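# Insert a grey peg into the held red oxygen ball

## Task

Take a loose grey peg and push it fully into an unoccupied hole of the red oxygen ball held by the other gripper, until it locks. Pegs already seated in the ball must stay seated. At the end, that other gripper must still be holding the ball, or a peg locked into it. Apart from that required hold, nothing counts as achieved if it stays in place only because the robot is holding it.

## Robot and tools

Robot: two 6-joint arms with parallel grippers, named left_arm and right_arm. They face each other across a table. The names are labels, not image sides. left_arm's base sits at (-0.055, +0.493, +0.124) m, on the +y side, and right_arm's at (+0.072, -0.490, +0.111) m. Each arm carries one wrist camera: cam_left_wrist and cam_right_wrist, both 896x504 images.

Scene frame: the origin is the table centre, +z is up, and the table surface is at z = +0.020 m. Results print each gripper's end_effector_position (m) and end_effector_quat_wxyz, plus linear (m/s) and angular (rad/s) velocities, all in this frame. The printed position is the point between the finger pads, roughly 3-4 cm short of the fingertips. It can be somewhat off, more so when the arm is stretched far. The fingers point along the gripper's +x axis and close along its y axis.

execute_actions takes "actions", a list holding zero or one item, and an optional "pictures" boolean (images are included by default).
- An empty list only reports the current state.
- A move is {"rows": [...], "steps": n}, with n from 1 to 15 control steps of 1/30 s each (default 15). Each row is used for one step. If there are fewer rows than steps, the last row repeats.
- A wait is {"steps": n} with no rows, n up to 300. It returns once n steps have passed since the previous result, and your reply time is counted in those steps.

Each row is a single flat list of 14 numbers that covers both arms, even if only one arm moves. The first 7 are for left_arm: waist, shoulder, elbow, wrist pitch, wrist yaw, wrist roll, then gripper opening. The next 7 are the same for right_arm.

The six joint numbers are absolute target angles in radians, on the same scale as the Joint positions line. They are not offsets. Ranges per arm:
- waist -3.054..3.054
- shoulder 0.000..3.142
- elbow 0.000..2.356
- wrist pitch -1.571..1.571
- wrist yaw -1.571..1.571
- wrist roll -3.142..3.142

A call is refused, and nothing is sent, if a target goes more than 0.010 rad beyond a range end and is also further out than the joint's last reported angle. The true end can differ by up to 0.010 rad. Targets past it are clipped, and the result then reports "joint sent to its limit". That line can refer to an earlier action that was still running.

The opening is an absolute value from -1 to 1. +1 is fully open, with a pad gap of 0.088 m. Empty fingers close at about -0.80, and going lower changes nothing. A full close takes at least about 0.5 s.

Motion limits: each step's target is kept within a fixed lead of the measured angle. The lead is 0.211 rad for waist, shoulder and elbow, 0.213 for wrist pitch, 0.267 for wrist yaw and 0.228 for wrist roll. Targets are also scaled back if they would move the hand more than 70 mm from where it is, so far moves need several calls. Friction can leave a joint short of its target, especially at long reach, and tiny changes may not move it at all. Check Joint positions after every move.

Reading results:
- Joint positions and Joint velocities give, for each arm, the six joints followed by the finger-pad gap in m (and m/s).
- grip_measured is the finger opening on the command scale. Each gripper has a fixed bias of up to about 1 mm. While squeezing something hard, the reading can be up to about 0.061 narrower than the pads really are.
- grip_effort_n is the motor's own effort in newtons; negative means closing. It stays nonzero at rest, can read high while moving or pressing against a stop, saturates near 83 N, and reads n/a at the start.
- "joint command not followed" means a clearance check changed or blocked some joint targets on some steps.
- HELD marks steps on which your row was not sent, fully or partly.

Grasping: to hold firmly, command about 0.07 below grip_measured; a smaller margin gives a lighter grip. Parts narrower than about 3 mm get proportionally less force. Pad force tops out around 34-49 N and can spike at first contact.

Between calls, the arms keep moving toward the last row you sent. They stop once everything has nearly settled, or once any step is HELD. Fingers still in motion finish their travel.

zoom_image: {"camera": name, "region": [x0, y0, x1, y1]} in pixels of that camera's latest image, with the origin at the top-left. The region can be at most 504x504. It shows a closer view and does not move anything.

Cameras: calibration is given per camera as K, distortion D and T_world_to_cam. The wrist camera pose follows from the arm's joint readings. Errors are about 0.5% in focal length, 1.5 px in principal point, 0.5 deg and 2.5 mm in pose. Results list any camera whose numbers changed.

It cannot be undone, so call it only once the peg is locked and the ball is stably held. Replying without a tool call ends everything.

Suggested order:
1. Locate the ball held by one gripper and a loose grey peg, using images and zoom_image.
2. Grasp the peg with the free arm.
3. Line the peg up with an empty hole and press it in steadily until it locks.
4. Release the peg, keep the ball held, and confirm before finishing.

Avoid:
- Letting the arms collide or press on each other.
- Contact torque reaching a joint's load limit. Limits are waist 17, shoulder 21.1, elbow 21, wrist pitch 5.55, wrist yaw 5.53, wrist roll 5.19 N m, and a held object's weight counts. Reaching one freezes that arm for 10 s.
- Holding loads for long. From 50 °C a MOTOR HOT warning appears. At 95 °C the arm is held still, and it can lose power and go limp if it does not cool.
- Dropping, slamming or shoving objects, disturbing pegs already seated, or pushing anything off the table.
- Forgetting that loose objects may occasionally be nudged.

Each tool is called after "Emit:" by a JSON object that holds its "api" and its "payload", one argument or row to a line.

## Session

Emit:
{"api": "execute_actions", "payload": {
  "actions": []
}}

Scene clock: 0.00 s of 4400.00 s.
left_arm: end_effector_position=(+0.1140, +0.0934, +0.3195) grip_measured=-0.124 grip_effort_n=n/a end_effector_quat_wxyz=(+0.779, -0.001, -0.005, -0.627) end_effector_velocity=(+0.002, +0.002, +0.001) end_effector_angular_velocity=(+0.004, -0.006, +0.010) | right_arm: end_effector_position=(+0.1648, -0.1872, +0.4316) grip_measured=+1.000 grip_effort_n=n/a end_effector_quat_wxyz=(+0.805, +0.014, -0.020, +0.593) end_effector_velocity=(+0.003, -0.002, -0.001) end_effector_angular_velocity=(-0.009, -0.020, -0.016)
Joint positions: left_arm=[0.278 1.633 0.637 1.006 0.28  0.001 0.033] | right_arm=[ 0.006  0.852  0.643  0.257  0.005 -0.     0.088]
Joint velocities: left_arm=[ 0.002 -0.007 -0.002 -0.007 -0.007  0.007  0.   ] | right_arm=[-0.007 -0.007 -0.002 -0.007  0.007 -0.022  0.   ]
Heat: left arm: hottest wrist pitch 24 °C (+0.0 °C/min); right arm: hottest elbow 24 °C (+0.0 °C/min).
camera_calibration (this result's frames):
cam_left_wrist: T_world_to_cam=[[-0.974274, -0.224926, 0.0140571, 0.140018], [-0.0912704, 0.336772, -0.937152, 0.306657], [0.206056, -0.914326, -0.348637, 0.251053], [0, 0, 0, 1]] pos_world=[0.112673, 0.157765, 0.372942]

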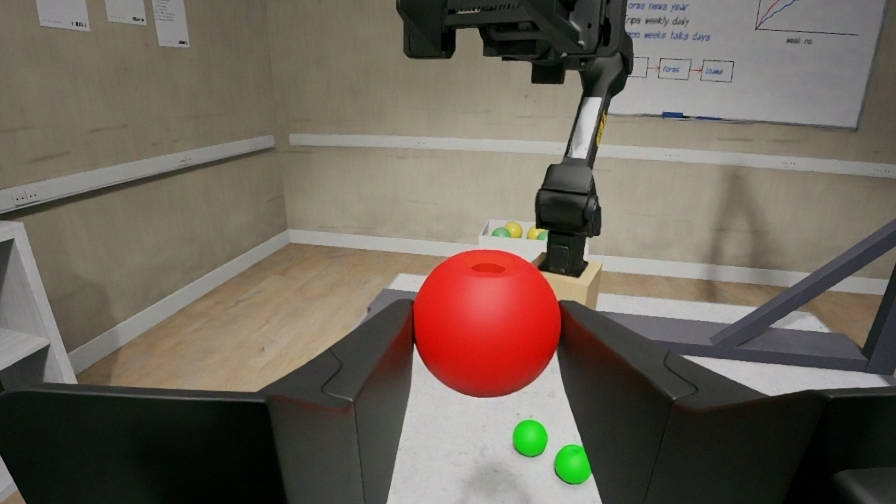

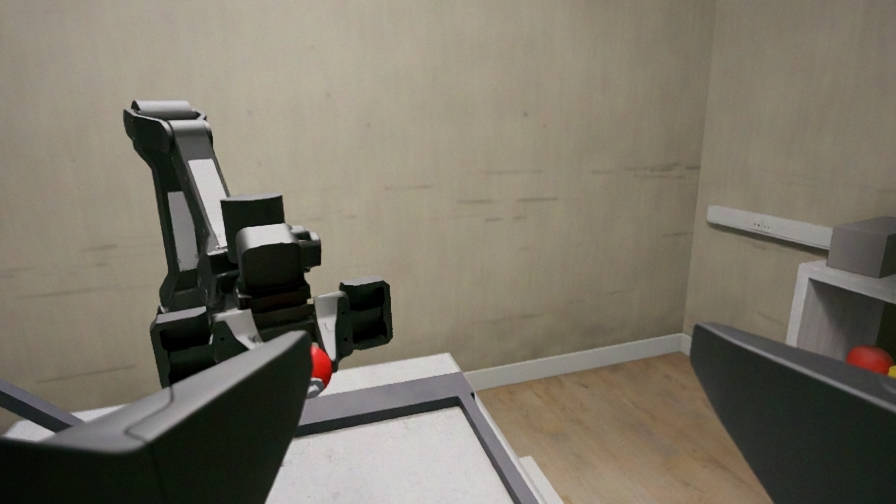

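Emit:
{"api": "execute_actions", "payload": {
  "actions": [
    {"rows": [
[0.278,1.633,0.637,1.006,0.28,0.001,-0.19, 0.008,0.854,0.643,0.254,0.005,0.0,1.0],
[0.278,1.633,0.637,1.006,0.28,0.001,-0.19, 0.013,0.858,0.641,0.245,0.005,0.0,1.0],
[0.278,1.633,0.637,1.006,0.28,0.001,-0.19, 0.021,0.865,0.639,0.231,0.005,0.0,1.0],
[0.278,1.633,0.637,1.006,0.28,0.001,-0.19, 0.032,0.875,0.636,0.212,0.005,0.0,1.0],
[0.278,1.633,0.637,1.006,0.28,0.001,-0.19, 0.045,0.887,0.632,0.189,0.005,0.0,1.0],
[0.278,1.633,0.637,1.006,0.28,0.001,-0.19, 0.060,0.900,0.628,0.162,0.005,0.0,1.0],
[0.278,1.633,0.637,1.006,0.28,0.001,-0.19, 0.077,0.915,0.623,0.132,0.005,0.0,1.0],
[0.278,1.633,0.637,1.006,0.28,0.001,-0.19, 0.096,0.932,0.618,0.100,0.005,0.0,1.0],
[0.278,1.633,0.637,1.006,0.28,0.001,-0.19, 0.115,0.949,0.612,0.065,0.005,0.0,1.0],
[0.278,1.633,0.637,1.006,0.28,0.001,-0.19, 0.136,0.968,0.606,0.029,0.005,0.0,1.0],
[0.278,1.633,0.637,1.006,0.28,0.001,-0.19, 0.157,0.987,0.600,-0.009,0.005,0.0,1.0],
[0.278,1.633,0.637,1.006,0.28,0.001,-0.19, 0.179,1.006,0.594,-0.047,0.005,0.0,1.0],
[0.278,1.633,0.637,1.006,0.28,0.001,-0.19, 0.201,1.025,0.588,-0.084,0.005,0.0,1.0],
[0.278,1.633,0.637,1.006,0.28,0.001,-0.19, 0.222,1.044,0.582,-0.122,0.005,0.0,1.0],
[0.278,1.633,0.637,1.006,0.28,0.001,-0.19, 0.243,1.063,0.576,-0.158,0.005,0.0,1.0]
], "steps": 15}
  ],
  "pictures": false
}}

Emit:
{"api": "execute_actions", "payload": {
  "actions": [
    {"rows": [
[0.278,1.633,0.637,1.006,0.28,0.001,-0.19, 0.262,1.080,0.570,-0.193,0.005,0.0,1.0],
[0.278,1.633,0.637,1.006,0.28,0.001,-0.19, 0.281,1.097,0.565,-0.225,0.005,0.0,1.0],
[0.278,1.633,0.637,1.006,0.28,0.001,-0.19, 0.298,1.112,0.560,-0.255,0.005,0.0,1.0],
[0.278,1.633,0.637,1.006,0.28,0.001,-0.19, 0.313,1.125,0.556,-0.282,0.005,0.0,1.0],
[0.278,1.633,0.637,1.006,0.28,0.001,-0.19, 0.326,1.137,0.552,-0.305,0.005,0.0,1.0],
[0.278,1.633,0.637,1.006,0.28,0.001,-0.19, 0.337,1.147,0.549,-0.324,0.005,0.0,1.0],
[0.278,1.633,0.637,1.006,0.28,0.001,-0.19, 0.345,1.154,0.547,-0.338,0.005,0.0,1.0],
[0.278,1.633,0.637,1.006,0.28,0.001,-0.19, 0.350,1.158,0.545,-0.347,0.005,0.0,1.0],
[0.278,1.633,0.637,1.006,0.28,0.001,-0.19, 0.352,1.160,0.545,-0.350,0.005,0.0,1.0]
], "steps": 15}
  ],
  "pictures": false
}}

Emit:
{"api": "execute_actions", "payload": {
  "actions": [
    {"steps": 10}
  ]
}}

Scene clock: 10.23 s of 4400.00 s.
left_arm: end_effector_position=(+0.1140, +0.0934, +0.3195) grip_measured=-0.124 grip_effort_n=-83.5 end_effector_quat_wxyz=(+0.779, -0.001, -0.005, -0.627) end_effector_velocity=(-0.002, -0.000, +0.002) end_effector_angular_velocity=(-0.008, +0.004, -0.000) | right_arm: end_effector_position=(+0.1095, -0.1685, +0.2981) grip_measured=+1.000 grip_effort_n=-2.6 end_effector_quat_wxyz=(+0.727, -0.156, +0.173, +0.646) end_effector_velocity=(-0.215, -0.063, -0.475) end_effector_angular_velocity=(-1.846, +0.214, +0.651)
Joint positions: left_arm=[0.278 1.633 0.637 1.006 0.28  0.001 0.033] | right_arm=[ 0.188  1.011  0.608 -0.067  0.005 -0.     0.088]
Joint velocities: left_arm=[-0.007 -0.002 -0.002  0.007 -0.007 -0.007 -0.   ] | right_arm=[ 0.628  0.574 -0.208 -1.077 -0.022 -0.007  0.   ]
Heat: left arm: hottest shoulder 25 °C (+5.9 °C/min); right arm: hottest elbow 25 °C (+5.9 °C/min).
Steps of this call (steps 1 to 90: nothing new was sent; then 6.73 s passed at rest; steps 91 to 105: all 15 steps of this action). Readings (joint positions):
91: left_arm=[0.278 1.633 0.637 1.006 0.280 0.001] | right_arm=[0.006 0.852 0.643 0.257 0.005 -0.000]
92: left_arm=[0.278 1.633 0.637 1.006 0.280 0.001] | right_arm=[0.006 0.852 0.643 0.256 0.005 -0.000]
94: left_arm=[0.278 1.633 0.637 1.006 0.280 0.001] | right_arm=[0.012 0.854 0.643 0.242 0.005 -0.000]
98: left_arm=[0.278 1.633 0.637 1.006 0.280 0.001] | right_arm=[0.055 0.889 0.643 0.166 0.005 -0.000]
105: the state above

Scene clock: 10.73 s of 4400.00 s.
left_arm: end_effector_position=(+0.1140, +0.0934, +0.3195) grip_measured=-0.124 grip_effort_n=-83.5 end_effector_quat_wxyz=(+0.779, -0.001, -0.005, -0.627) end_effector_velocity=(+0.002, +0.001, +0.002) end_effector_angular_velocity=(-0.008, +0.004, +0.019) | right_arm: end_effector_position=(+0.0602, -0.2118, +0.1919) grip_measured=+1.000 grip_effort_n=-2.6 end_effector_quat_wxyz=(+0.618, -0.328, +0.311, +0.643) end_effector_velocity=(-0.001, -0.007, -0.006) end_effector_angular_velocity=(-0.041, -0.021, +0.021)
Joint positions: left_arm=[0.278 1.633 0.637 1.006 0.28  0.001 0.033] | right_arm=[ 0.347  1.151  0.557 -0.344  0.005 -0.     0.088]
Joint velocities: left_arm=[-0.002 -0.002 -0.002  0.007 -0.022 -0.007 -0.   ] | right_arm=[ 0.007  0.002 -0.002 -0.037  0.007 -0.022  0.   ]
Heat: left arm: hottest shoulder 25 °C (+5.6 °C/min); right arm: hottest elbow 25 °C (+5.6 °C/min).
Steps of this call (steps 1 to 15: all 15 steps of this action). Readings (joint positions):
1: left_arm=[0.278 1.633 0.637 1.006 0.280 0.001] | right_arm=[0.209 1.030 0.601 -0.104 0.005 -0.000]
2: left_arm=[0.278 1.633 0.637 1.006 0.280 0.001] | right_arm=[0.229 1.049 0.594 -0.139 0.005 -0.000]
4: left_arm=[0.278 1.633 0.637 1.006 0.280 0.001] | right_arm=[0.267 1.083 0.582 -0.205 0.005 -0.000]
8: left_arm=[0.278 1.633 0.637 1.006 0.280 0.001] | right_arm=[0.324 1.133 0.563 -0.303 0.005 -0.000]
15: the state above

Scene clock: 11.07 s of 4400.00 s.
left_arm: end_effector_position=(+0.1140, +0.0934, +0.3195) grip_measured=-0.124 grip_effort_n=-83.5 end_effector_quat_wxyz=(+0.779, -0.001, -0.005, -0.627) end_effector_velocity=(+0.003, -0.000, -0.002) end_effector_angular_velocity=(+0.005, +0.011, +0.019) | right_arm: end_effector_position=(+0.0599, -0.2125, +0.1912) grip_measured=+1.000 grip_effort_n=-2.6 end_effector_quat_wxyz=(+0.617, -0.330, +0.313, +0.643) end_effector_velocity=(-0.003, -0.002, -0.001) end_effector_angular_velocity=(-0.007, -0.004, +0.040)
Joint positions: left_arm=[0.278 1.633 0.637 1.006 0.28  0.001 0.033] | right_arm=[ 0.348  1.152  0.557 -0.348  0.005 -0.     0.088]
Joint velocities: left_arm=[-0.002  0.002  0.002 -0.007 -0.022 -0.007 -0.   ] | right_arm=[-0.002 -0.002 -0.002 -0.007 -0.022 -0.037  0.   ]
Heat: left arm: hottest shoulder 25 °C (+5.4 °C/min); right arm: hottest elbow 25 °C (+5.4 °C/min).
Steps of this call (steps 1 to 10: the robot went on to your last target). Readings (joint positions):
1: left_arm=[0.278 1.633 0.637 1.006 0.280 0.001] | right_arm=[0.347 1.152 0.557 -0.346 0.005 -0.000]
2: left_arm=[0.278 1.633 0.637 1.006 0.280 0.001] | right_arm=[0.348 1.152 0.557 -0.347 0.005 -0.000]
4: left_arm=[0.278 1.633 0.637 1.006 0.280 0.001] | right_arm=[0.348 1.152 0.557 -0.347 0.005 -0.000]
8: left_arm=[0.278 1.633 0.637 1.006 0.280 0.001] | right_arm=[0.348 1.152 0.557 -0.348 0.005 -0.000]
10: the state above
camera_calibration (this result's frames):
cam_left_wrist: T_world_to_cam=[[-0.974274, -0.224926, 0.0140571, 0.140018], [-0.0912704, 0.336772, -0.937152, 0.306657], [0.206056, -0.914326, -0.348637, 0.251053], [0, 0, 0, 1]] pos_world=[0.112673, 0.157765, 0.372942]
cam_right_wrist: T_world_to_cam=[[0.998563, 0.0401821, -0.0354478, -0.0326613], [0.0268048, -0.947421, -0.318866, -0.111136], [-0.0463967, 0.317458, -0.947137, 0.326208], [0, 0, 0, 1]] pos_world=[0.0507283, -0.207537, 0.272369]

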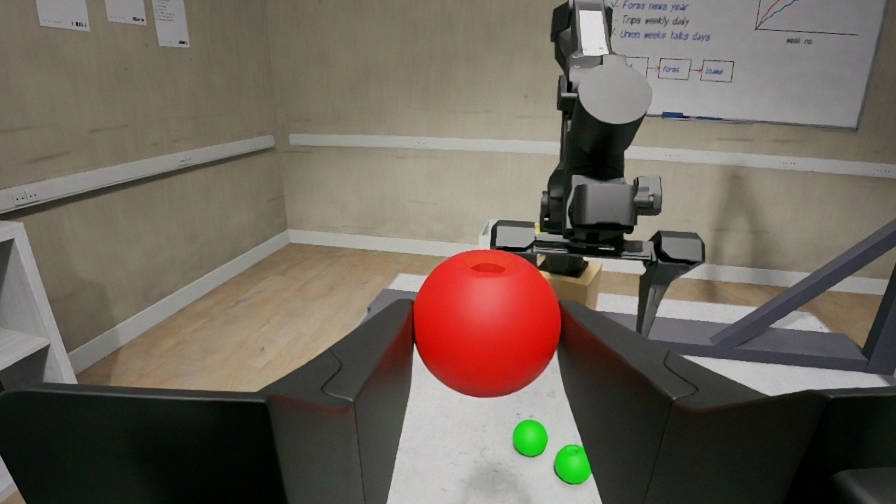

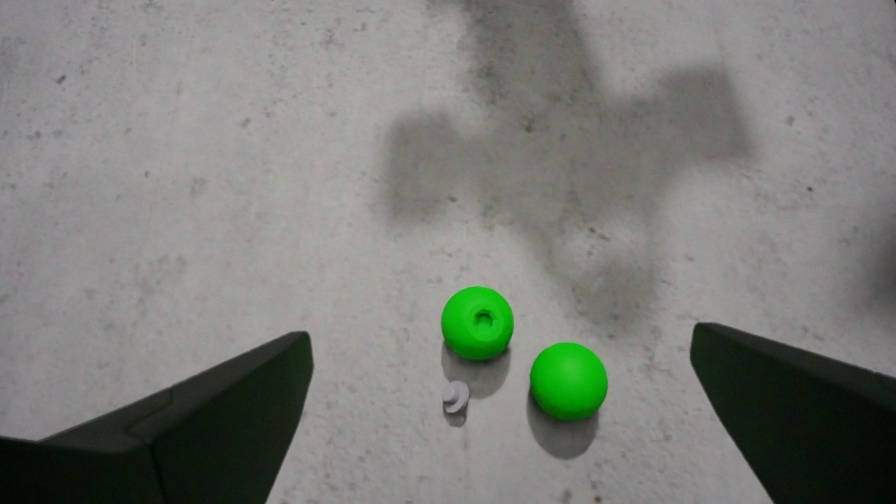

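Emit:
{"api": "execute_actions", "payload": {
  "actions": []
}}

Emit:
{"api": "zoom_image", "payload": {
  "camera": "cam_right_wrist",
  "region": [400, 340, 520, 460]
}}

Scene clock: 21.43 s of 4400.00 s.
left_arm: end_effector_position=(+0.1140, +0.0934, +0.3195) grip_measured=-0.124 grip_effort_n=-83.5 end_effector_quat_wxyz=(+0.779, -0.001, -0.005, -0.627) end_effector_velocity=(-0.002, -0.000, -0.002) end_effector_angular_velocity=(+0.002, +0.025, -0.000) | right_arm: end_effector_position=(+0.0599, -0.2125, +0.1912) grip_measured=+1.000 grip_effort_n=-3.0 end_effector_quat_wxyz=(+0.617, -0.330, +0.313, +0.643) end_effector_velocity=(+0.003, -0.002, +0.000) end_effector_angular_velocity=(-0.001, -0.028, +0.018)
Joint positions: left_arm=[0.278 1.633 0.637 1.006 0.28  0.001 0.033] | right_arm=[ 0.348  1.152  0.557 -0.348  0.005 -0.     0.088]
Joint velocities: left_arm=[-0.007 -0.002 -0.002 -0.007 -0.007 -0.022 -0.   ] | right_arm=[-0.007 -0.007 -0.002 -0.007  0.007 -0.037  0.   ]
Heat: left arm: hottest shoulder 26 °C (+5.6 °C/min); right arm: hottest elbow 26 °C (+5.6 °C/min).
Steps of this call (steps 1 to 15: the robot went on to your last target; steps 16 to 90: nothing new was sent; then 7.37 s passed at rest). Readings (joint positions):
1: left_arm=[0.278 1.633 0.637 1.006 0.280 0.001] | right_arm=[0.348 1.152 0.557 -0.348 0.005 -0.000]
2: left_arm=[0.278 1.633 0.637 1.006 0.280 0.001] | right_arm=[0.348 1.152 0.557 -0.348 0.005 -0.000]
4: left_arm=[0.278 1.633 0.637 1.006 0.280 0.001] | right_arm=[0.348 1.152 0.557 -0.348 0.005 -0.000]
8: left_arm=[0.278 1.633 0.637 1.006 0.280 0.001] | right_arm=[0.348 1.152 0.557 -0.348 0.005 -0.000]
90: the state above
All arms were judged still, so your last target was given up. Only a new action makes them travel on or press farther. Fingers that are still opening or closing keep moving.
camera_calibration (this result's frames):
cam_left_wrist: T_world_to_cam=[[-0.974274, -0.224926, 0.0140571, 0.140018], [-0.0912704, 0.336772, -0.937152, 0.306657], [0.206056, -0.914326, -0.348637, 0.251053], [0, 0, 0, 1]] pos_world=[0.112673, 0.157765, 0.372942]
cam_right_wrist: T_world_to_cam=[[0.998563, 0.0401821, -0.0354478, -0.0326613], [0.0268048, -0.947421, -0.318866, -0.111136], [-0.0463967, 0.317458, -0.947137, 0.326208], [0, 0, 0, 1]] pos_world=[0.0507283, -0.207537, 0.272369]

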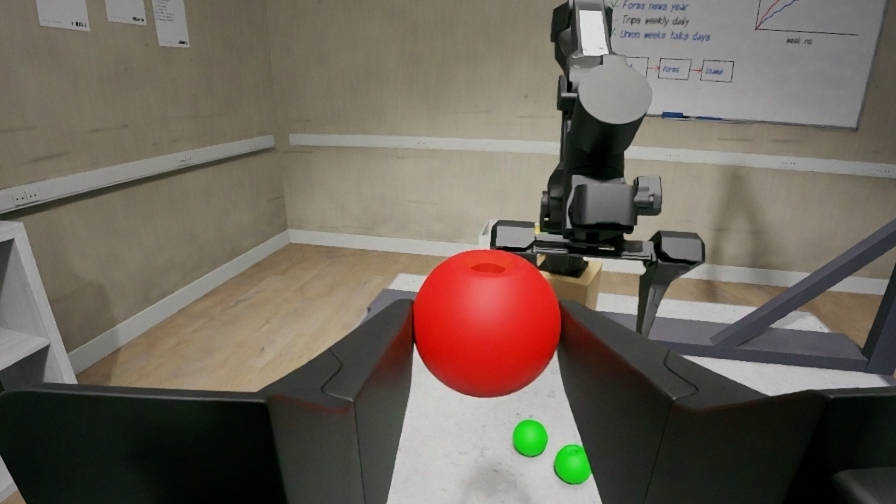

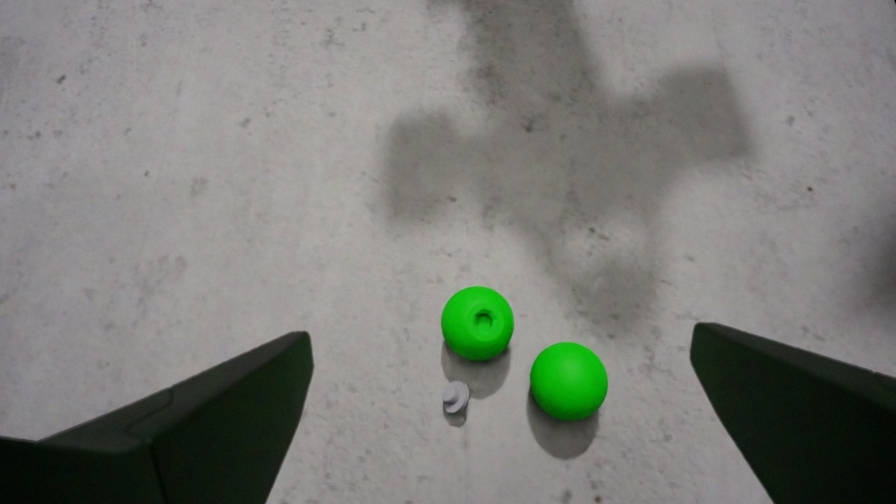

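Region (400, 340, 520, 460) of cam_right_wrist's 896x504 image, scaled by 4.200, with more detail than that image has.

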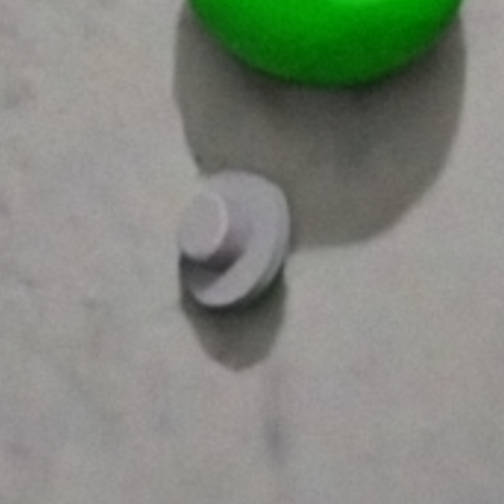

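Emit:
{"api": "execute_actions", "payload": {
  "actions": [
    {"rows": [[0.278,1.633,0.637,1.006,0.28,0.001,-0.19,0.3486,1.1539,0.5585,-0.3495,0.0057,0.0038,0.93],[0.278,1.633,0.637,1.006,0.28,0.001,-0.19,0.3505,1.1595,0.5629,-0.3538,0.0079,0.0148,0.85],[0.278,1.633,0.637,1.006,0.28,0.001,-0.19,0.3535,1.1686,0.5701,-0.3608,0.0115,0.0328,0.77],[0.278,1.633,0.637,1.006,0.28,0.001,-0.19,0.3576,1.1811,0.5799,-0.3704,0.0164,0.0574,0.69],[0.278,1.633,0.637,1.006,0.28,0.001,-0.19,0.3627,1.1967,0.5921,-0.3824,0.0225,0.0882,0.61],[0.278,1.633,0.637,1.006,0.28,0.001,-0.19,0.3688,1.2154,0.6068,-0.3967,0.0298,0.1250,0.53],[0.278,1.633,0.637,1.006,0.28,0.001,-0.19,0.3759,1.2368,0.6237,-0.4133,0.0382,0.1673,0.45],[0.278,1.633,0.637,1.006,0.28,0.001,-0.19,0.3839,1.2610,0.6427,-0.4318,0.0477,0.2150,0.37],[0.278,1.633,0.637,1.006,0.28,0.001,-0.19,0.3926,1.2876,0.6636,-0.4523,0.0581,0.2675,0.29],[0.278,1.633,0.637,1.006,0.28,0.001,-0.19,0.4021,1.3166,0.6864,-0.4746,0.0694,0.3246,0.21],[0.278,1.633,0.637,1.006,0.28,0.001,-0.19,0.4124,1.3477,0.7108,-0.4985,0.0816,0.3859,0.13],[0.278,1.633,0.637,1.006,0.28,0.001,-0.19,0.4233,1.3807,0.7368,-0.5239,0.0945,0.4512,0.05],[0.278,1.633,0.637,1.006,0.28,0.001,-0.19,0.4347,1.4156,0.7642,-0.5508,0.1082,0.5199,-0.03],[0.278,1.633,0.637,1.006,0.28,0.001,-0.19,0.4467,1.4521,0.7929,-0.5788,0.1225,0.5919,-0.11],[0.278,1.633,0.637,1.006,0.28,0.001,-0.19,0.4592,1.4901,0.8227,-0.6080,0.1374,0.6668,-0.19]], "steps": 15}
  ],
  "pictures": false
}}

Emit:
{"api": "execute_actions", "payload": {
  "actions": [
    {"rows": [[0.278,1.633,0.637,1.006,0.28,0.001,-0.19,0.4721,1.5293,0.8536,-0.6382,0.1527,0.7442,-0.27],[0.278,1.633,0.637,1.006,0.28,0.001,-0.19,0.4854,1.5697,0.8853,-0.6693,0.1685,0.8239,-0.35],[0.278,1.633,0.637,1.006,0.28,0.001,-0.19,0.4990,1.6110,0.9178,-0.7011,0.1847,0.9053,-0.43],[0.278,1.633,0.637,1.006,0.28,0.001,-0.19,0.5129,1.6531,0.9509,-0.7334,0.2012,0.9883,-0.50],[0.278,1.633,0.637,1.006,0.28,0.001,-0.19,0.5269,1.6958,0.9844,-0.7663,0.2179,1.0725,-0.535],[0.278,1.633,0.637,1.006,0.28,0.001,-0.19,0.5411,1.7389,1.0183,-0.7994,0.2348,1.1576,-0.535],[0.278,1.633,0.637,1.006,0.28,0.001,-0.19,0.5554,1.7823,1.0524,-0.8328,0.2517,1.2432,-0.535],[0.278,1.633,0.637,1.006,0.28,0.001,-0.19,0.5696,1.8257,1.0866,-0.8662,0.2688,1.3288,-0.535],[0.278,1.633,0.637,1.006,0.28,0.001,-0.19,0.5839,1.8691,1.1207,-0.8996,0.2857,1.4144,-0.535],[0.278,1.633,0.637,1.006,0.28,0.001,-0.19,0.5981,1.9122,1.1546,-0.9327,0.3026,1.4995,-0.535],[0.278,1.633,0.637,1.006,0.28,0.001,-0.19,0.6121,1.9549,1.1881,-0.9656,0.3193,1.5837,-0.535],[0.278,1.633,0.637,1.006,0.28,0.001,-0.19,0.6260,1.9970,1.2212,-0.9979,0.3358,1.6667,-0.535],[0.278,1.633,0.637,1.006,0.28,0.001,-0.19,0.6396,2.0383,1.2537,-1.0297,0.3520,1.7481,-0.535],[0.278,1.633,0.637,1.006,0.28,0.001,-0.19,0.6529,2.0787,1.2854,-1.0608,0.3678,1.8278,-0.535],[0.278,1.633,0.637,1.006,0.28,0.001,-0.19,0.6658,2.1179,1.3163,-1.0910,0.3831,1.9052,-0.535]], "steps": 15}
  ],
  "pictures": false
}}

Emit:
{"api": "execute_actions", "payload": {
  "actions": [
    {"rows": [[0.278,1.633,0.637,1.006,0.28,0.001,-0.19,0.6783,2.1559,1.3461,-1.1202,0.3980,1.9801,-0.535],[0.278,1.633,0.637,1.006,0.28,0.001,-0.19,0.6903,2.1924,1.3748,-1.1482,0.4123,2.0521,-0.535],[0.278,1.633,0.637,1.006,0.28,0.001,-0.19,0.7017,2.2273,1.4022,-1.1751,0.4260,2.1208,-0.535],[0.278,1.633,0.637,1.006,0.28,0.001,-0.19,0.7126,2.2603,1.4282,-1.2005,0.4389,2.1861,-0.535],[0.278,1.633,0.637,1.006,0.28,0.001,-0.19,0.7229,2.2914,1.4526,-1.2244,0.4511,2.2474,-0.535],[0.278,1.633,0.637,1.006,0.28,0.001,-0.19,0.7324,2.3204,1.4754,-1.2467,0.4624,2.3045,-0.535],[0.278,1.633,0.637,1.006,0.28,0.001,-0.19,0.7411,2.3470,1.4963,-1.2672,0.4728,2.3570,-0.535],[0.278,1.633,0.637,1.006,0.28,0.001,-0.19,0.7491,2.3712,1.5153,-1.2857,0.4823,2.4047,-0.535],[0.278,1.633,0.637,1.006,0.28,0.001,-0.19,0.7562,2.3926,1.5322,-1.3023,0.4907,2.4470,-0.535],[0.278,1.633,0.637,1.006,0.28,0.001,-0.19,0.7623,2.4113,1.5469,-1.3166,0.4980,2.4838,-0.535],[0.278,1.633,0.637,1.006,0.28,0.001,-0.19,0.7674,2.4269,1.5591,-1.3286,0.5041,2.5146,-0.535],[0.278,1.633,0.637,1.006,0.28,0.001,-0.19,0.7715,2.4394,1.5689,-1.3382,0.5090,2.5392,-0.535],[0.278,1.633,0.637,1.006,0.28,0.001,-0.19,0.7745,2.4485,1.5761,-1.3452,0.5126,2.5572,-0.535],[0.278,1.633,0.637,1.006,0.28,0.001,-0.19,0.7764,2.4541,1.5805,-1.3495,0.5148,2.5682,-0.535],[0.278,1.633,0.637,1.006,0.28,0.001,-0.19,0.777,2.456,1.582,-1.351,0.5155,2.572,-0.535]], "steps": 15}
  ],
  "pictures": false
}}

Emit:
{"api": "execute_actions", "payload": {
  "actions": [
    {"rows": [[0.278,1.633,0.637,1.006,0.28,0.001,-0.19,0.777,2.456,1.582,-1.351,0.5155,2.572,-0.535]], "steps": 10}
  ]
}}

Emit:
{"api": "zoom_image", "payload": {
  "camera": "cam_right_wrist",
  "region": [410, 200, 590, 380]
}}

Scene clock: 93.83 s of 4400.00 s.
left_arm: end_effector_position=(+0.1140, +0.0934, +0.3195) grip_measured=-0.124 grip_effort_n=-83.5 end_effector_quat_wxyz=(+0.779, -0.001, -0.005, -0.627) end_effector_velocity=(-0.000, +0.000, +0.002) end_effector_angular_velocity=(-0.004, +0.006, +0.005) | right_arm: end_effector_position=(+0.0514, -0.2038, +0.1721) grip_measured=+0.013 grip_effort_n=-18.8 end_effector_quat_wxyz=(+0.669, -0.282, +0.485, +0.488) end_effector_velocity=(-0.042, +0.043, -0.072) end_effector_angular_velocity=(-0.821, +0.255, -1.608)
Joint positions: left_arm=[0.278 1.633 0.637 1.006 0.28  0.001 0.033] | right_arm=[ 0.427  1.396  0.747 -0.542  0.102  0.5    0.04 ]
Joint velocities: left_arm=[-0.002 -0.007  0.002 -0.007 -0.007 -0.007 -0.   ] | right_arm=[ 0.33   1.009  0.813 -0.784  0.388  1.941 -0.115]
Heat: left arm: hottest wrist pitch 30 °C (+3.0 °C/min); right arm: hottest elbow 27 °C (+1.0 °C/min).
Steps of this call (steps 1 to 90: nothing new was sent; then 68.90 s passed at rest; steps 91 to 105: all 15 steps of this action). Readings (joint positions):
91: left_arm=[0.278 1.633 0.637 1.006 0.280 0.001] | right_arm=[0.348 1.152 0.557 -0.348 0.005 -0.000]
92: left_arm=[0.278 1.633 0.637 1.006 0.280 0.001] | right_arm=[0.348 1.152 0.557 -0.349 0.005 0.002]
94: left_arm=[0.278 1.633 0.637 1.006 0.280 0.001] | right_arm=[0.349 1.157 0.559 -0.356 0.007 0.022]
98: left_arm=[0.278 1.633 0.637 1.006 0.280 0.001] | right_arm=[0.365 1.208 0.594 -0.397 0.027 0.126]
105: the state above

Scene clock: 94.33 s of 4400.00 s.
left_arm: end_effector_position=(+0.1140, +0.0934, +0.3195) grip_measured=-0.124 grip_effort_n=-83.5 end_effector_quat_wxyz=(+0.779, -0.001, -0.005, -0.627) end_effector_velocity=(+0.000, -0.001, -0.002) end_effector_angular_velocity=(+0.008, -0.004, +0.005) | right_arm: end_effector_position=(+0.0224, -0.1860, +0.1208) grip_measured=-0.528 grip_effort_n=-18.4 end_effector_quat_wxyz=(+0.802, -0.216, +0.548, +0.096) end_effector_velocity=(-0.065, +0.023, -0.115) end_effector_angular_velocity=(-0.234, -0.976, -1.256)
Joint positions: left_arm=[0.278 1.633 0.637 1.006 0.28  0.001 0.033] | right_arm=[ 0.628  2.005  1.231 -1.012  0.341  1.481  0.013]
Joint velocities: left_arm=[-0.002  0.002  0.002 -0.007 -0.007  0.007  0.   ] | right_arm=[ 0.403  1.214  0.955 -0.916  0.476  1.912 -0.002]
Heat: left arm: hottest wrist pitch 30 °C (+3.0 °C/min); right arm: hottest elbow 27 °C (+1.0 °C/min).
Steps of this call (steps 1 to 15: all 15 steps of this action). Readings (joint positions):
1: left_arm=[0.278 1.633 0.637 1.006 0.280 0.001] | right_arm=[0.439 1.431 0.775 -0.569 0.115 0.565]
2: left_arm=[0.278 1.633 0.637 1.006 0.280 0.001] | right_arm=[0.450 1.467 0.804 -0.598 0.130 0.631]
4: left_arm=[0.278 1.633 0.637 1.006 0.280 0.001] | right_arm=[0.476 1.544 0.866 -0.657 0.160 0.761]
8: left_arm=[0.278 1.633 0.637 1.006 0.280 0.001] | right_arm=[0.530 1.709 0.996 -0.784 0.225 1.023]
15: the state above

Scene clock: 94.83 s of 4400.00 s.
left_arm: end_effector_position=(+0.1140, +0.0934, +0.3195) grip_measured=-0.124 grip_effort_n=-83.5 end_effector_quat_wxyz=(+0.779, -0.001, -0.005, -0.627) end_effector_velocity=(-0.000, +0.000, -0.002) end_effector_angular_velocity=(+0.008, -0.004, +0.005) | right_arm: end_effector_position=(-0.0011, -0.1839, +0.0785) grip_measured=-0.532 grip_effort_n=-18.4 end_effector_quat_wxyz=(+0.911, +0.019, +0.386, -0.141) end_effector_velocity=(-0.011, -0.004, -0.029) end_effector_angular_velocity=(+0.731, -0.554, -0.863)
Joint positions: left_arm=[0.278 1.633 0.637 1.006 0.28  0.001 0.033] | right_arm=[ 0.769  2.423  1.556 -1.331  0.503  2.45   0.013]
Joint velocities: left_arm=[-0.002 -0.002 -0.002 -0.007 -0.007  0.007 -0.   ] | right_arm=[ 0.085  0.271  0.198 -0.212  0.11   1.429 -0.   ]
Heat: left arm: hottest wrist pitch 30 °C (+3.0 °C/min); right arm: hottest elbow 27 °C (+1.0 °C/min).
Steps of this call (steps 1 to 15: all 15 steps of this action). Readings (joint positions):
1: left_arm=[0.278 1.633 0.637 1.006 0.280 0.001] | right_arm=[0.642 2.045 1.262 -1.043 0.357 1.546]
2: left_arm=[0.278 1.633 0.637 1.006 0.280 0.001] | right_arm=[0.655 2.084 1.293 -1.073 0.372 1.612]
4: left_arm=[0.278 1.633 0.637 1.006 0.280 0.001] | right_arm=[0.680 2.159 1.352 -1.130 0.401 1.742]
8: left_arm=[0.278 1.633 0.637 1.006 0.280 0.001] | right_arm=[0.723 2.288 1.452 -1.229 0.451 2.004]
15: the state above

Scene clock: 95.17 s of 4400.00 s.
left_arm: end_effector_position=(+0.1140, +0.0934, +0.3195) grip_measured=-0.124 grip_effort_n=-83.5 end_effector_quat_wxyz=(+0.779, -0.001, -0.005, -0.627) end_effector_velocity=(-0.002, -0.000, -0.005) end_effector_angular_velocity=(+0.015, +0.032, -0.000) | right_arm: end_effector_position=(-0.0018, -0.1829, +0.0780) grip_measured=-0.532 grip_effort_n=-18.8 end_effector_quat_wxyz=(+0.913, +0.066, +0.370, -0.160) end_effector_velocity=(+0.005, -0.005, +0.004) end_effector_angular_velocity=(-0.019, -0.029, -0.013)
Joint positions: left_arm=[0.278 1.633 0.637 1.006 0.28  0.001 0.033] | right_arm=[ 0.774  2.44   1.574 -1.349  0.512  2.566  0.013]
Joint velocities: left_arm=[-0.007 -0.002 -0.002 -0.022 -0.007 -0.022 -0.   ] | right_arm=[-0.002  0.002 -0.002 -0.037  0.007  0.022 -0.   ]
Heat: left arm: hottest wrist pitch 30 °C (+3.0 °C/min); right arm: hottest elbow 27 °C (+1.0 °C/min).
Steps of this call (steps 1 to 10: all 10 steps of this action). Readings (joint positions):
1: left_arm=[0.278 1.633 0.637 1.006 0.280 0.001] | right_arm=[0.772 2.430 1.561 -1.337 0.505 2.487]
2: left_arm=[0.278 1.633 0.637 1.006 0.280 0.001] | right_arm=[0.773 2.435 1.564 -1.341 0.507 2.512]
4: left_arm=[0.278 1.633 0.637 1.006 0.280 0.001] | right_arm=[0.774 2.439 1.569 -1.346 0.509 2.542]
8: left_arm=[0.278 1.633 0.637 1.006 0.280 0.001] | right_arm=[0.774 2.440 1.574 -1.349 0.512 2.563]
10: the state above
camera_calibration (this result's frames):
cam_left_wrist: T_world_to_cam=[[-0.974274, -0.224926, 0.0140571, 0.140018], [-0.0912704, 0.336772, -0.937152, 0.306657], [0.206056, -0.914326, -0.348637, 0.251053], [0, 0, 0, 1]] pos_world=[0.112673, 0.157765, 0.372942]
cam_right_wrist: T_world_to_cam=[[-0.337861, -0.940263, -0.0419067, -0.157486], [-0.820321, 0.316008, -0.476668, 0.124363], [0.461436, -0.12667, -0.878084, 0.121077], [0, 0, 0, 1]] pos_world=[-0.00705986, -0.172041, 0.158996]

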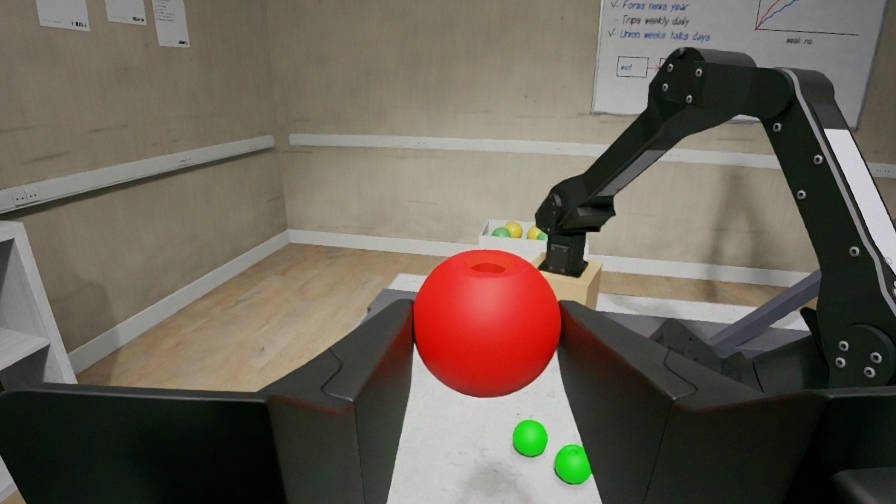

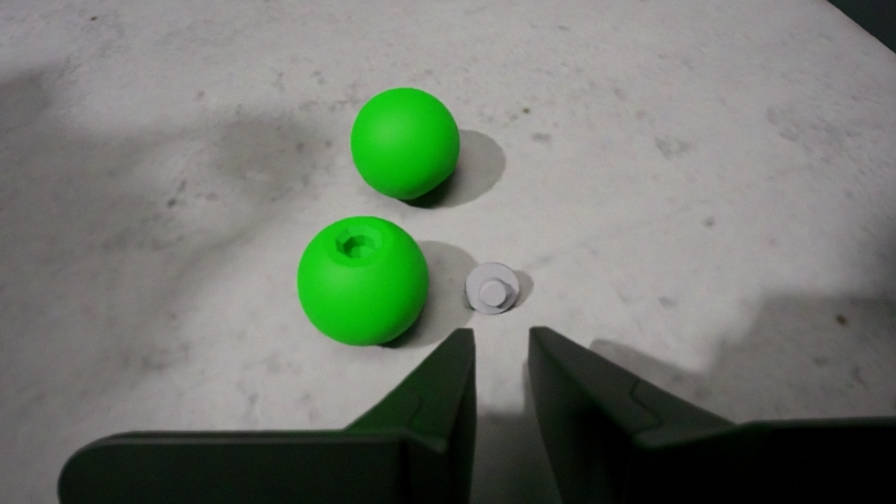

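Region (410, 200, 590, 380) of cam_right_wrist's 896x504 image, scaled by 2.800, with more detail than that image has.

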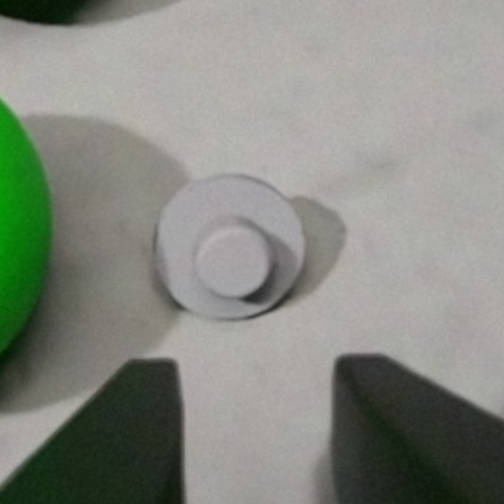

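Emit:
{"api": "zoom_image", "payload": {
  "camera": "cam_right_wrist",
  "region": [457, 254, 529, 326]
}}

Region (457, 254, 529, 326) of cam_right_wrist's 896x504 image, scaled by 7.000, with more detail than that image has.

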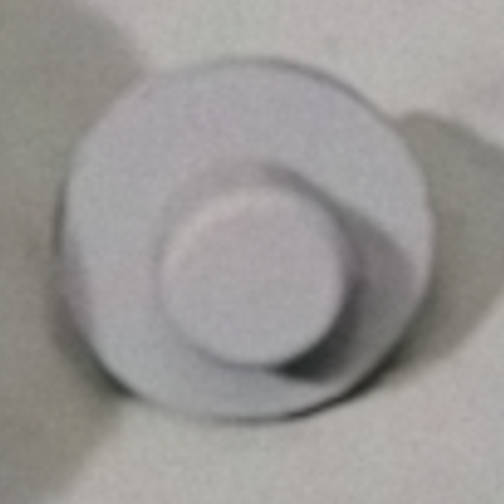

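Emit:
{"api": "execute_actions", "payload": {
  "actions": [
    {"rows": [[0.278,1.633,0.637,1.006,0.28,0.001,-0.19,0.7699,2.4265,1.5624,-1.3450,0.5125,2.5651,-0.535],[0.278,1.633,0.637,1.006,0.28,0.001,-0.19,0.7683,2.4250,1.5577,-1.3395,0.5125,2.5627,-0.535],[0.278,1.633,0.637,1.006,0.28,0.001,-0.19,0.7658,2.4227,1.5505,-1.3310,0.5125,2.5588,-0.535],[0.278,1.633,0.637,1.006,0.28,0.001,-0.19,0.7626,2.4197,1.5413,-1.3199,0.5125,2.5539,-0.535],[0.278,1.633,0.637,1.006,0.28,0.001,-0.19,0.7588,2.4162,1.5304,-1.3070,0.5125,2.5482,-0.535],[0.278,1.633,0.637,1.006,0.28,0.001,-0.19,0.7546,2.4124,1.5183,-1.2927,0.5125,2.5418,-0.535],[0.278,1.633,0.637,1.006,0.28,0.001,-0.19,0.7501,2.4083,1.5056,-1.2775,0.5125,2.5350,-0.535],[0.278,1.633,0.637,1.006,0.28,0.001,-0.19,0.7456,2.4042,1.4927,-1.2622,0.5125,2.5282,-0.535],[0.278,1.633,0.637,1.006,0.28,0.001,-0.19,0.7411,2.4001,1.4800,-1.2470,0.5125,2.5214,-0.535],[0.278,1.633,0.637,1.006,0.28,0.001,-0.19,0.7369,2.3963,1.4679,-1.2327,0.5125,2.5150,-0.535],[0.278,1.633,0.637,1.006,0.28,0.001,-0.19,0.7331,2.3928,1.4570,-1.2198,0.5125,2.5093,-0.535],[0.278,1.633,0.637,1.006,0.28,0.001,-0.19,0.7299,2.3898,1.4478,-1.2087,0.5125,2.5044,-0.535],[0.278,1.633,0.637,1.006,0.28,0.001,-0.19,0.7274,2.3875,1.4406,-1.2002,0.5125,2.5005,-0.535],[0.278,1.633,0.637,1.006,0.28,0.001,-0.19,0.7258,2.3860,1.4359,-1.1947,0.5125,2.4981,-0.535],[0.278,1.633,0.637,1.006,0.28,0.001,-0.19,0.7252,2.3855,1.4343,-1.1927,0.5125,2.4972,-0.535]], "steps": 15}
  ],
  "pictures": false
}}

Emit:
{"api": "execute_actions", "payload": {
  "actions": [
    {"rows": [[0.278,1.633,0.637,1.006,0.28,0.001,-0.19,0.7252,2.3855,1.4343,-1.1927,0.5125,2.4972,-0.535]], "steps": 10}
  ]
}}

Emit:
{"api": "zoom_image", "payload": {
  "camera": "cam_right_wrist",
  "region": [440, 270, 560, 390]
}}

Scene clock: 143.67 s of 4400.00 s.
left_arm: end_effector_position=(+0.1140, +0.0934, +0.3195) grip_measured=-0.124 grip_effort_n=-83.5 end_effector_quat_wxyz=(+0.779, -0.001, -0.005, -0.627) end_effector_velocity=(-0.000, +0.000, -0.002) end_effector_angular_velocity=(+0.002, +0.025, +0.005) | right_arm: end_effector_position=(+0.0150, -0.1885, +0.0633) grip_measured=-0.532 grip_effort_n=-18.8 end_effector_quat_wxyz=(+0.905, +0.069, +0.389, -0.159) end_effector_velocity=(+0.034, -0.017, -0.020) end_effector_angular_velocity=(-0.017, +0.036, -0.002)
Joint positions: left_arm=[0.278 1.633 0.637 1.006 0.28  0.001 0.033] | right_arm=[ 0.732  2.402  1.458 -1.213  0.512  2.508  0.013]
Joint velocities: left_arm=[-0.002 -0.002 -0.002 -0.007 -0.007 -0.022 -0.   ] | right_arm=[-0.076 -0.056 -0.193  0.183  0.007 -0.095 -0.   ]
Heat: left arm: hottest wrist pitch 31 °C (+1.0 °C/min); right arm: hottest shoulder 27 °C (+1.0 °C/min).
Steps of this call (steps 1 to 15: the robot went on to your last target; steps 16 to 90: nothing new was sent; then 45.00 s passed at rest; steps 91 to 105: all 15 steps of this action). Readings (joint positions):
91: left_arm=[0.278 1.633 0.637 1.006 0.280 0.001] | right_arm=[0.774 2.441 1.574 -1.350 0.512 2.570]
92: left_arm=[0.278 1.633 0.637 1.006 0.280 0.001] | right_arm=[0.774 2.441 1.574 -1.349 0.512 2.570]
94: left_arm=[0.278 1.633 0.637 1.006 0.280 0.001] | right_arm=[0.773 2.438 1.567 -1.337 0.512 2.565]
98: left_arm=[0.278 1.633 0.637 1.006 0.280 0.001] | right_arm=[0.761 2.423 1.531 -1.295 0.512 2.545]
105: the state above

Scene clock: 144.00 s of 4400.00 s.
left_arm: end_effector_position=(+0.1140, +0.0934, +0.3195) grip_measured=-0.124 grip_effort_n=-83.5 end_effector_quat_wxyz=(+0.779, -0.001, -0.005, -0.627) end_effector_velocity=(-0.002, -0.001, -0.004) end_effector_angular_velocity=(+0.015, -0.016, +0.000) | right_arm: end_effector_position=(+0.0165, -0.1888, +0.0620) grip_measured=-0.532 grip_effort_n=-18.4 end_effector_quat_wxyz=(+0.903, +0.070, +0.392, -0.157) end_effector_velocity=(-0.000, +0.000, -0.001) end_effector_angular_velocity=(-0.001, +0.010, -0.001)
Joint positions: left_arm=[0.278 1.633 0.637 1.006 0.28  0.001 0.033] | right_arm=[ 0.728  2.396  1.444 -1.195  0.512  2.5    0.013]
Joint velocities: left_arm=[-0.007  0.002 -0.002 -0.007 -0.007  0.022 -0.   ] | right_arm=[-0.002 -0.002 -0.002  0.007 -0.007 -0.007 -0.   ]
Heat: left arm: hottest wrist pitch 31 °C (+1.0 °C/min); right arm: hottest shoulder 28 °C (+2.0 °C/min).
Steps of this call (steps 1 to 10: all 10 steps of this action). Readings (joint positions):
1: left_arm=[0.278 1.633 0.637 1.006 0.280 0.001] | right_arm=[0.730 2.401 1.453 -1.207 0.512 2.505]
2: left_arm=[0.278 1.633 0.637 1.006 0.280 0.001] | right_arm=[0.729 2.399 1.450 -1.203 0.512 2.504]
4: left_arm=[0.278 1.633 0.637 1.006 0.280 0.001] | right_arm=[0.728 2.398 1.446 -1.198 0.512 2.501]
8: left_arm=[0.278 1.633 0.637 1.006 0.280 0.001] | right_arm=[0.728 2.396 1.445 -1.195 0.512 2.500]
10: the state above
camera_calibration (this result's frames):
cam_left_wrist: T_world_to_cam=[[-0.974274, -0.224926, 0.0140571, 0.140018], [-0.0912704, 0.336772, -0.937152, 0.306657], [0.206056, -0.914326, -0.348637, 0.251053], [0, 0, 0, 1]] pos_world=[0.112673, 0.157765, 0.372942]
cam_right_wrist: T_world_to_cam=[[-0.338361, -0.940008, -0.043559, -0.157343], [-0.841645, 0.323009, -0.43278, 0.132539], [0.420887, -0.109775, -0.900446, 0.103069], [0, 0, 0, 1]] pos_world=[0.0149316, -0.1794, 0.143314]

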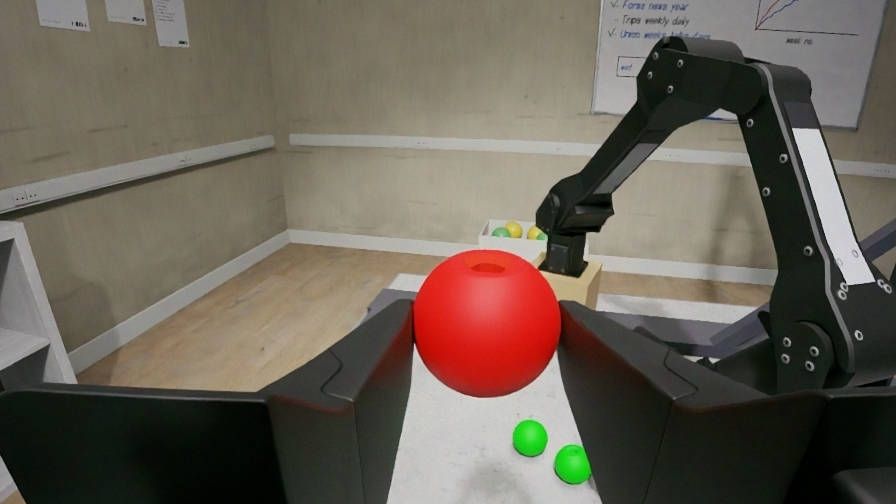

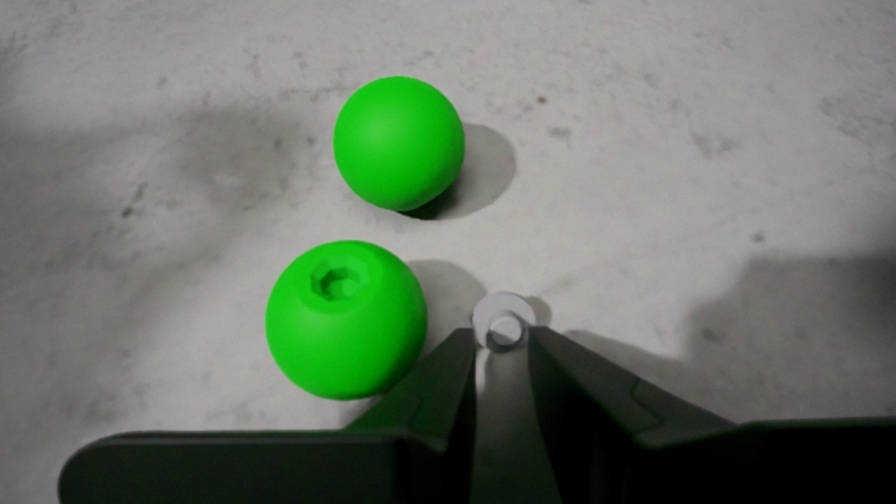

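Region (440, 270, 560, 390) of cam_right_wrist's 896x504 image, scaled by 4.200, with more detail than that image has.

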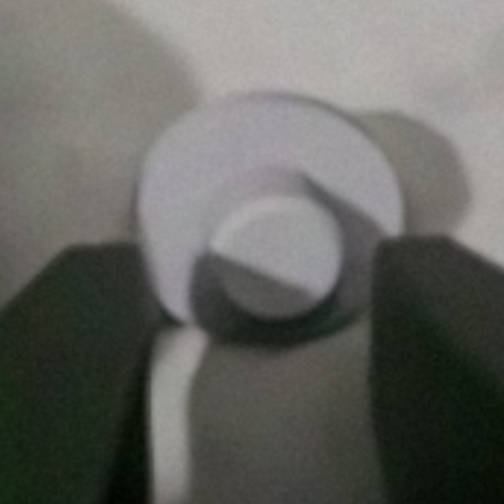

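Emit:
{"api": "execute_actions", "payload": {
  "actions": [
    {"rows": [[0.278,1.633,0.637,1.006,0.28,0.001,-0.19,0.7250,2.390,1.4339,-1.1923,0.5125,2.4972,-0.535],[0.278,1.633,0.637,1.006,0.28,0.001,-0.19,0.7246,2.390,1.4329,-1.1912,0.5125,2.4972,-0.535],[0.278,1.633,0.637,1.006,0.28,0.001,-0.19,0.7240,2.390,1.4314,-1.1895,0.5125,2.4972,-0.535],[0.278,1.633,0.637,1.006,0.28,0.001,-0.19,0.7231,2.390,1.4293,-1.1873,0.5125,2.4972,-0.535],[0.278,1.633,0.637,1.006,0.28,0.001,-0.19,0.7221,2.390,1.4270,-1.1847,0.5125,2.4972,-0.535],[0.278,1.633,0.637,1.006,0.28,0.001,-0.19,0.7210,2.390,1.4243,-1.1818,0.5125,2.4972,-0.535],[0.278,1.633,0.637,1.006,0.28,0.001,-0.19,0.7199,2.390,1.4216,-1.1788,0.5125,2.4972,-0.535],[0.278,1.633,0.637,1.006,0.28,0.001,-0.19,0.7187,2.390,1.4187,-1.1757,0.5125,2.4972,-0.535],[0.278,1.633,0.637,1.006,0.28,0.001,-0.19,0.7176,2.390,1.4160,-1.1727,0.5125,2.4972,-0.535],[0.278,1.633,0.637,1.006,0.28,0.001,-0.19,0.7165,2.390,1.4133,-1.1698,0.5125,2.4972,-0.535],[0.278,1.633,0.637,1.006,0.28,0.001,-0.19,0.7155,2.390,1.4110,-1.1672,0.5125,2.4972,-0.535],[0.278,1.633,0.637,1.006,0.28,0.001,-0.19,0.7146,2.390,1.4089,-1.1650,0.5125,2.4972,-0.535],[0.278,1.633,0.637,1.006,0.28,0.001,-0.19,0.7140,2.390,1.4074,-1.1633,0.5125,2.4972,-0.535],[0.278,1.633,0.637,1.006,0.28,0.001,-0.19,0.7135,2.390,1.4064,-1.1622,0.5125,2.4972,-0.535],[0.278,1.633,0.637,1.006,0.28,0.001,-0.19,0.7134,2.390,1.4060,-1.1618,0.5125,2.4972,-0.535]], "steps": 15}
  ],
  "pictures": false
}}

Emit:
{"api": "execute_actions", "payload": {
  "actions": [
    {"rows": [[0.278,1.633,0.637,1.006,0.28,0.001,-0.19,0.7134,2.390,1.4060,-1.1618,0.5125,2.4972,-0.535]], "steps": 7}
  ]
}}

Emit:
{"api": "zoom_image", "payload": {
  "camera": "cam_right_wrist",
  "region": [440, 270, 560, 390]
}}

Scene clock: 166.23 s of 4400.00 s.
left_arm: end_effector_position=(+0.1140, +0.0934, +0.3195) grip_measured=-0.124 grip_effort_n=-83.5 end_effector_quat_wxyz=(+0.779, -0.001, -0.005, -0.627) end_effector_velocity=(-0.002, -0.000, -0.002) end_effector_angular_velocity=(+0.002, +0.025, -0.010) | right_arm: end_effector_position=(+0.0211, -0.1920, +0.0569) grip_measured=-0.532 grip_effort_n=-18.8 end_effector_quat_wxyz=(+0.902, +0.073, +0.393, -0.162) end_effector_velocity=(+0.010, -0.009, -0.009) end_effector_angular_velocity=(-0.018, +0.002, -0.021)
Joint positions: left_arm=[0.278 1.633 0.637 1.006 0.28  0.001 0.033] | right_arm=[ 0.718  2.396  1.418 -1.167  0.512  2.499  0.013]
Joint velocities: left_arm=[-0.002 -0.002 -0.002 -0.007  0.007 -0.022 -0.   ] | right_arm=[-0.022  0.002 -0.046  0.037 -0.007 -0.007 -0.   ]
Heat: left arm: hottest wrist pitch 31 °C (+1.0 °C/min); right arm: hottest shoulder 32 °C (+6.1 °C/min).
Steps of this call (steps 1 to 15: the robot went on to your last target; steps 16 to 90: nothing new was sent; then 18.73 s passed at rest; steps 91 to 105: all 15 steps of this action). Readings (joint positions):
91: left_arm=[0.278 1.633 0.637 1.006 0.280 0.001] | right_arm=[0.728 2.396 1.444 -1.194 0.512 2.499]
92: left_arm=[0.278 1.633 0.637 1.006 0.280 0.001] | right_arm=[0.728 2.396 1.444 -1.194 0.512 2.499]
94: left_arm=[0.278 1.633 0.637 1.006 0.280 0.001] | right_arm=[0.728 2.396 1.442 -1.192 0.512 2.499]
98: left_arm=[0.278 1.633 0.637 1.006 0.280 0.001] | right_arm=[0.726 2.396 1.434 -1.184 0.512 2.499]
105: the state above

Scene clock: 166.47 s of 4400.00 s.
left_arm: end_effector_position=(+0.1140, +0.0934, +0.3195) grip_measured=-0.124 grip_effort_n=-83.5 end_effector_quat_wxyz=(+0.779, -0.001, -0.005, -0.627) end_effector_velocity=(+0.002, +0.001, +0.006) end_effector_angular_velocity=(-0.020, +0.014, +0.019) | right_arm: end_effector_position=(+0.0216, -0.1922, +0.0563) grip_measured=-0.532 grip_effort_n=-18.8 end_effector_quat_wxyz=(+0.902, +0.073, +0.393, -0.162) end_effector_velocity=(-0.000, -0.001, -0.002) end_effector_angular_velocity=(+0.004, +0.005, -0.012)
Joint positions: left_arm=[0.278 1.633 0.637 1.006 0.28  0.001 0.033] | right_arm=[ 0.717  2.396  1.416 -1.164  0.512  2.499  0.013]
Joint velocities: left_arm=[-0.002 -0.007  0.002  0.007 -0.022 -0.022 -0.   ] | right_arm=[-0.002  0.002 -0.002  0.007 -0.007  0.007 -0.   ]
Heat: left arm: hottest wrist pitch 31 °C (+1.0 °C/min); right arm: hottest shoulder 32 °C (+6.1 °C/min).
Steps of this call (steps 1 to 7: all 7 steps of this action). Readings (joint positions):
1: left_arm=[0.278 1.633 0.637 1.006 0.280 0.001] | right_arm=[0.718 2.396 1.417 -1.166 0.512 2.499]
2: left_arm=[0.278 1.633 0.637 1.006 0.280 0.001] | right_arm=[0.717 2.396 1.416 -1.165 0.512 2.499]
4: left_arm=[0.278 1.633 0.637 1.006 0.280 0.001] | right_arm=[0.717 2.396 1.416 -1.164 0.512 2.499]
7: the state above
camera_calibration (this result's frames):
cam_left_wrist: T_world_to_cam=[[-0.974274, -0.224926, 0.0140571, 0.140018], [-0.0912704, 0.336772, -0.937152, 0.306657], [0.206056, -0.914326, -0.348637, 0.251053], [0, 0, 0, 1]] pos_world=[0.112673, 0.157765, 0.372942]
cam_right_wrist: T_world_to_cam=[[-0.348529, -0.936207, -0.0452115, -0.158002], [-0.838617, 0.333016, -0.43107, 0.137206], [0.418627, -0.112326, -0.901185, 0.0950378], [0, 0, 0, 1]] pos_world=[0.0202092, -0.182939, 0.137648]

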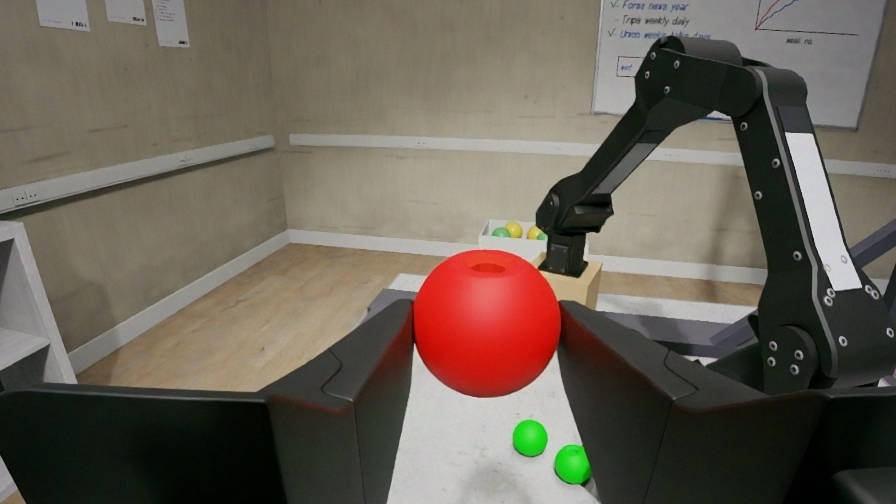

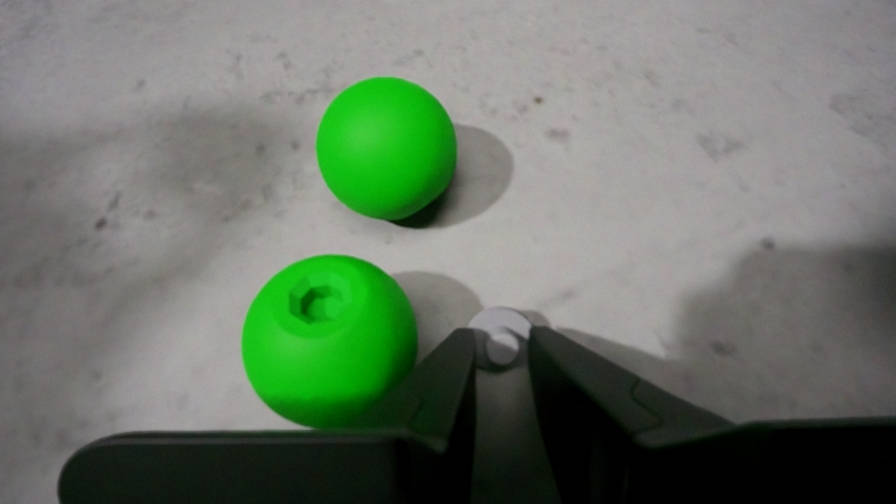

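Region (440, 270, 560, 390) of cam_right_wrist's 896x504 image, scaled by 4.200, with more detail than that image has.

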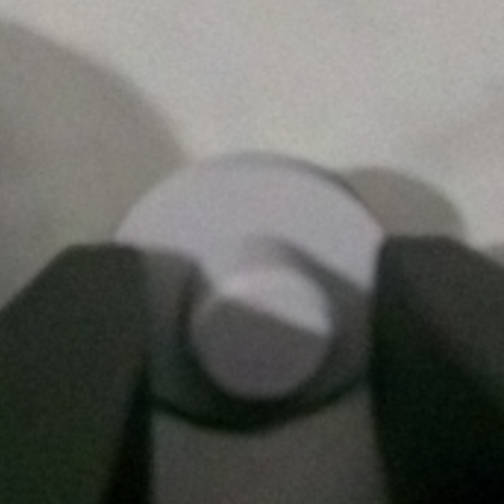

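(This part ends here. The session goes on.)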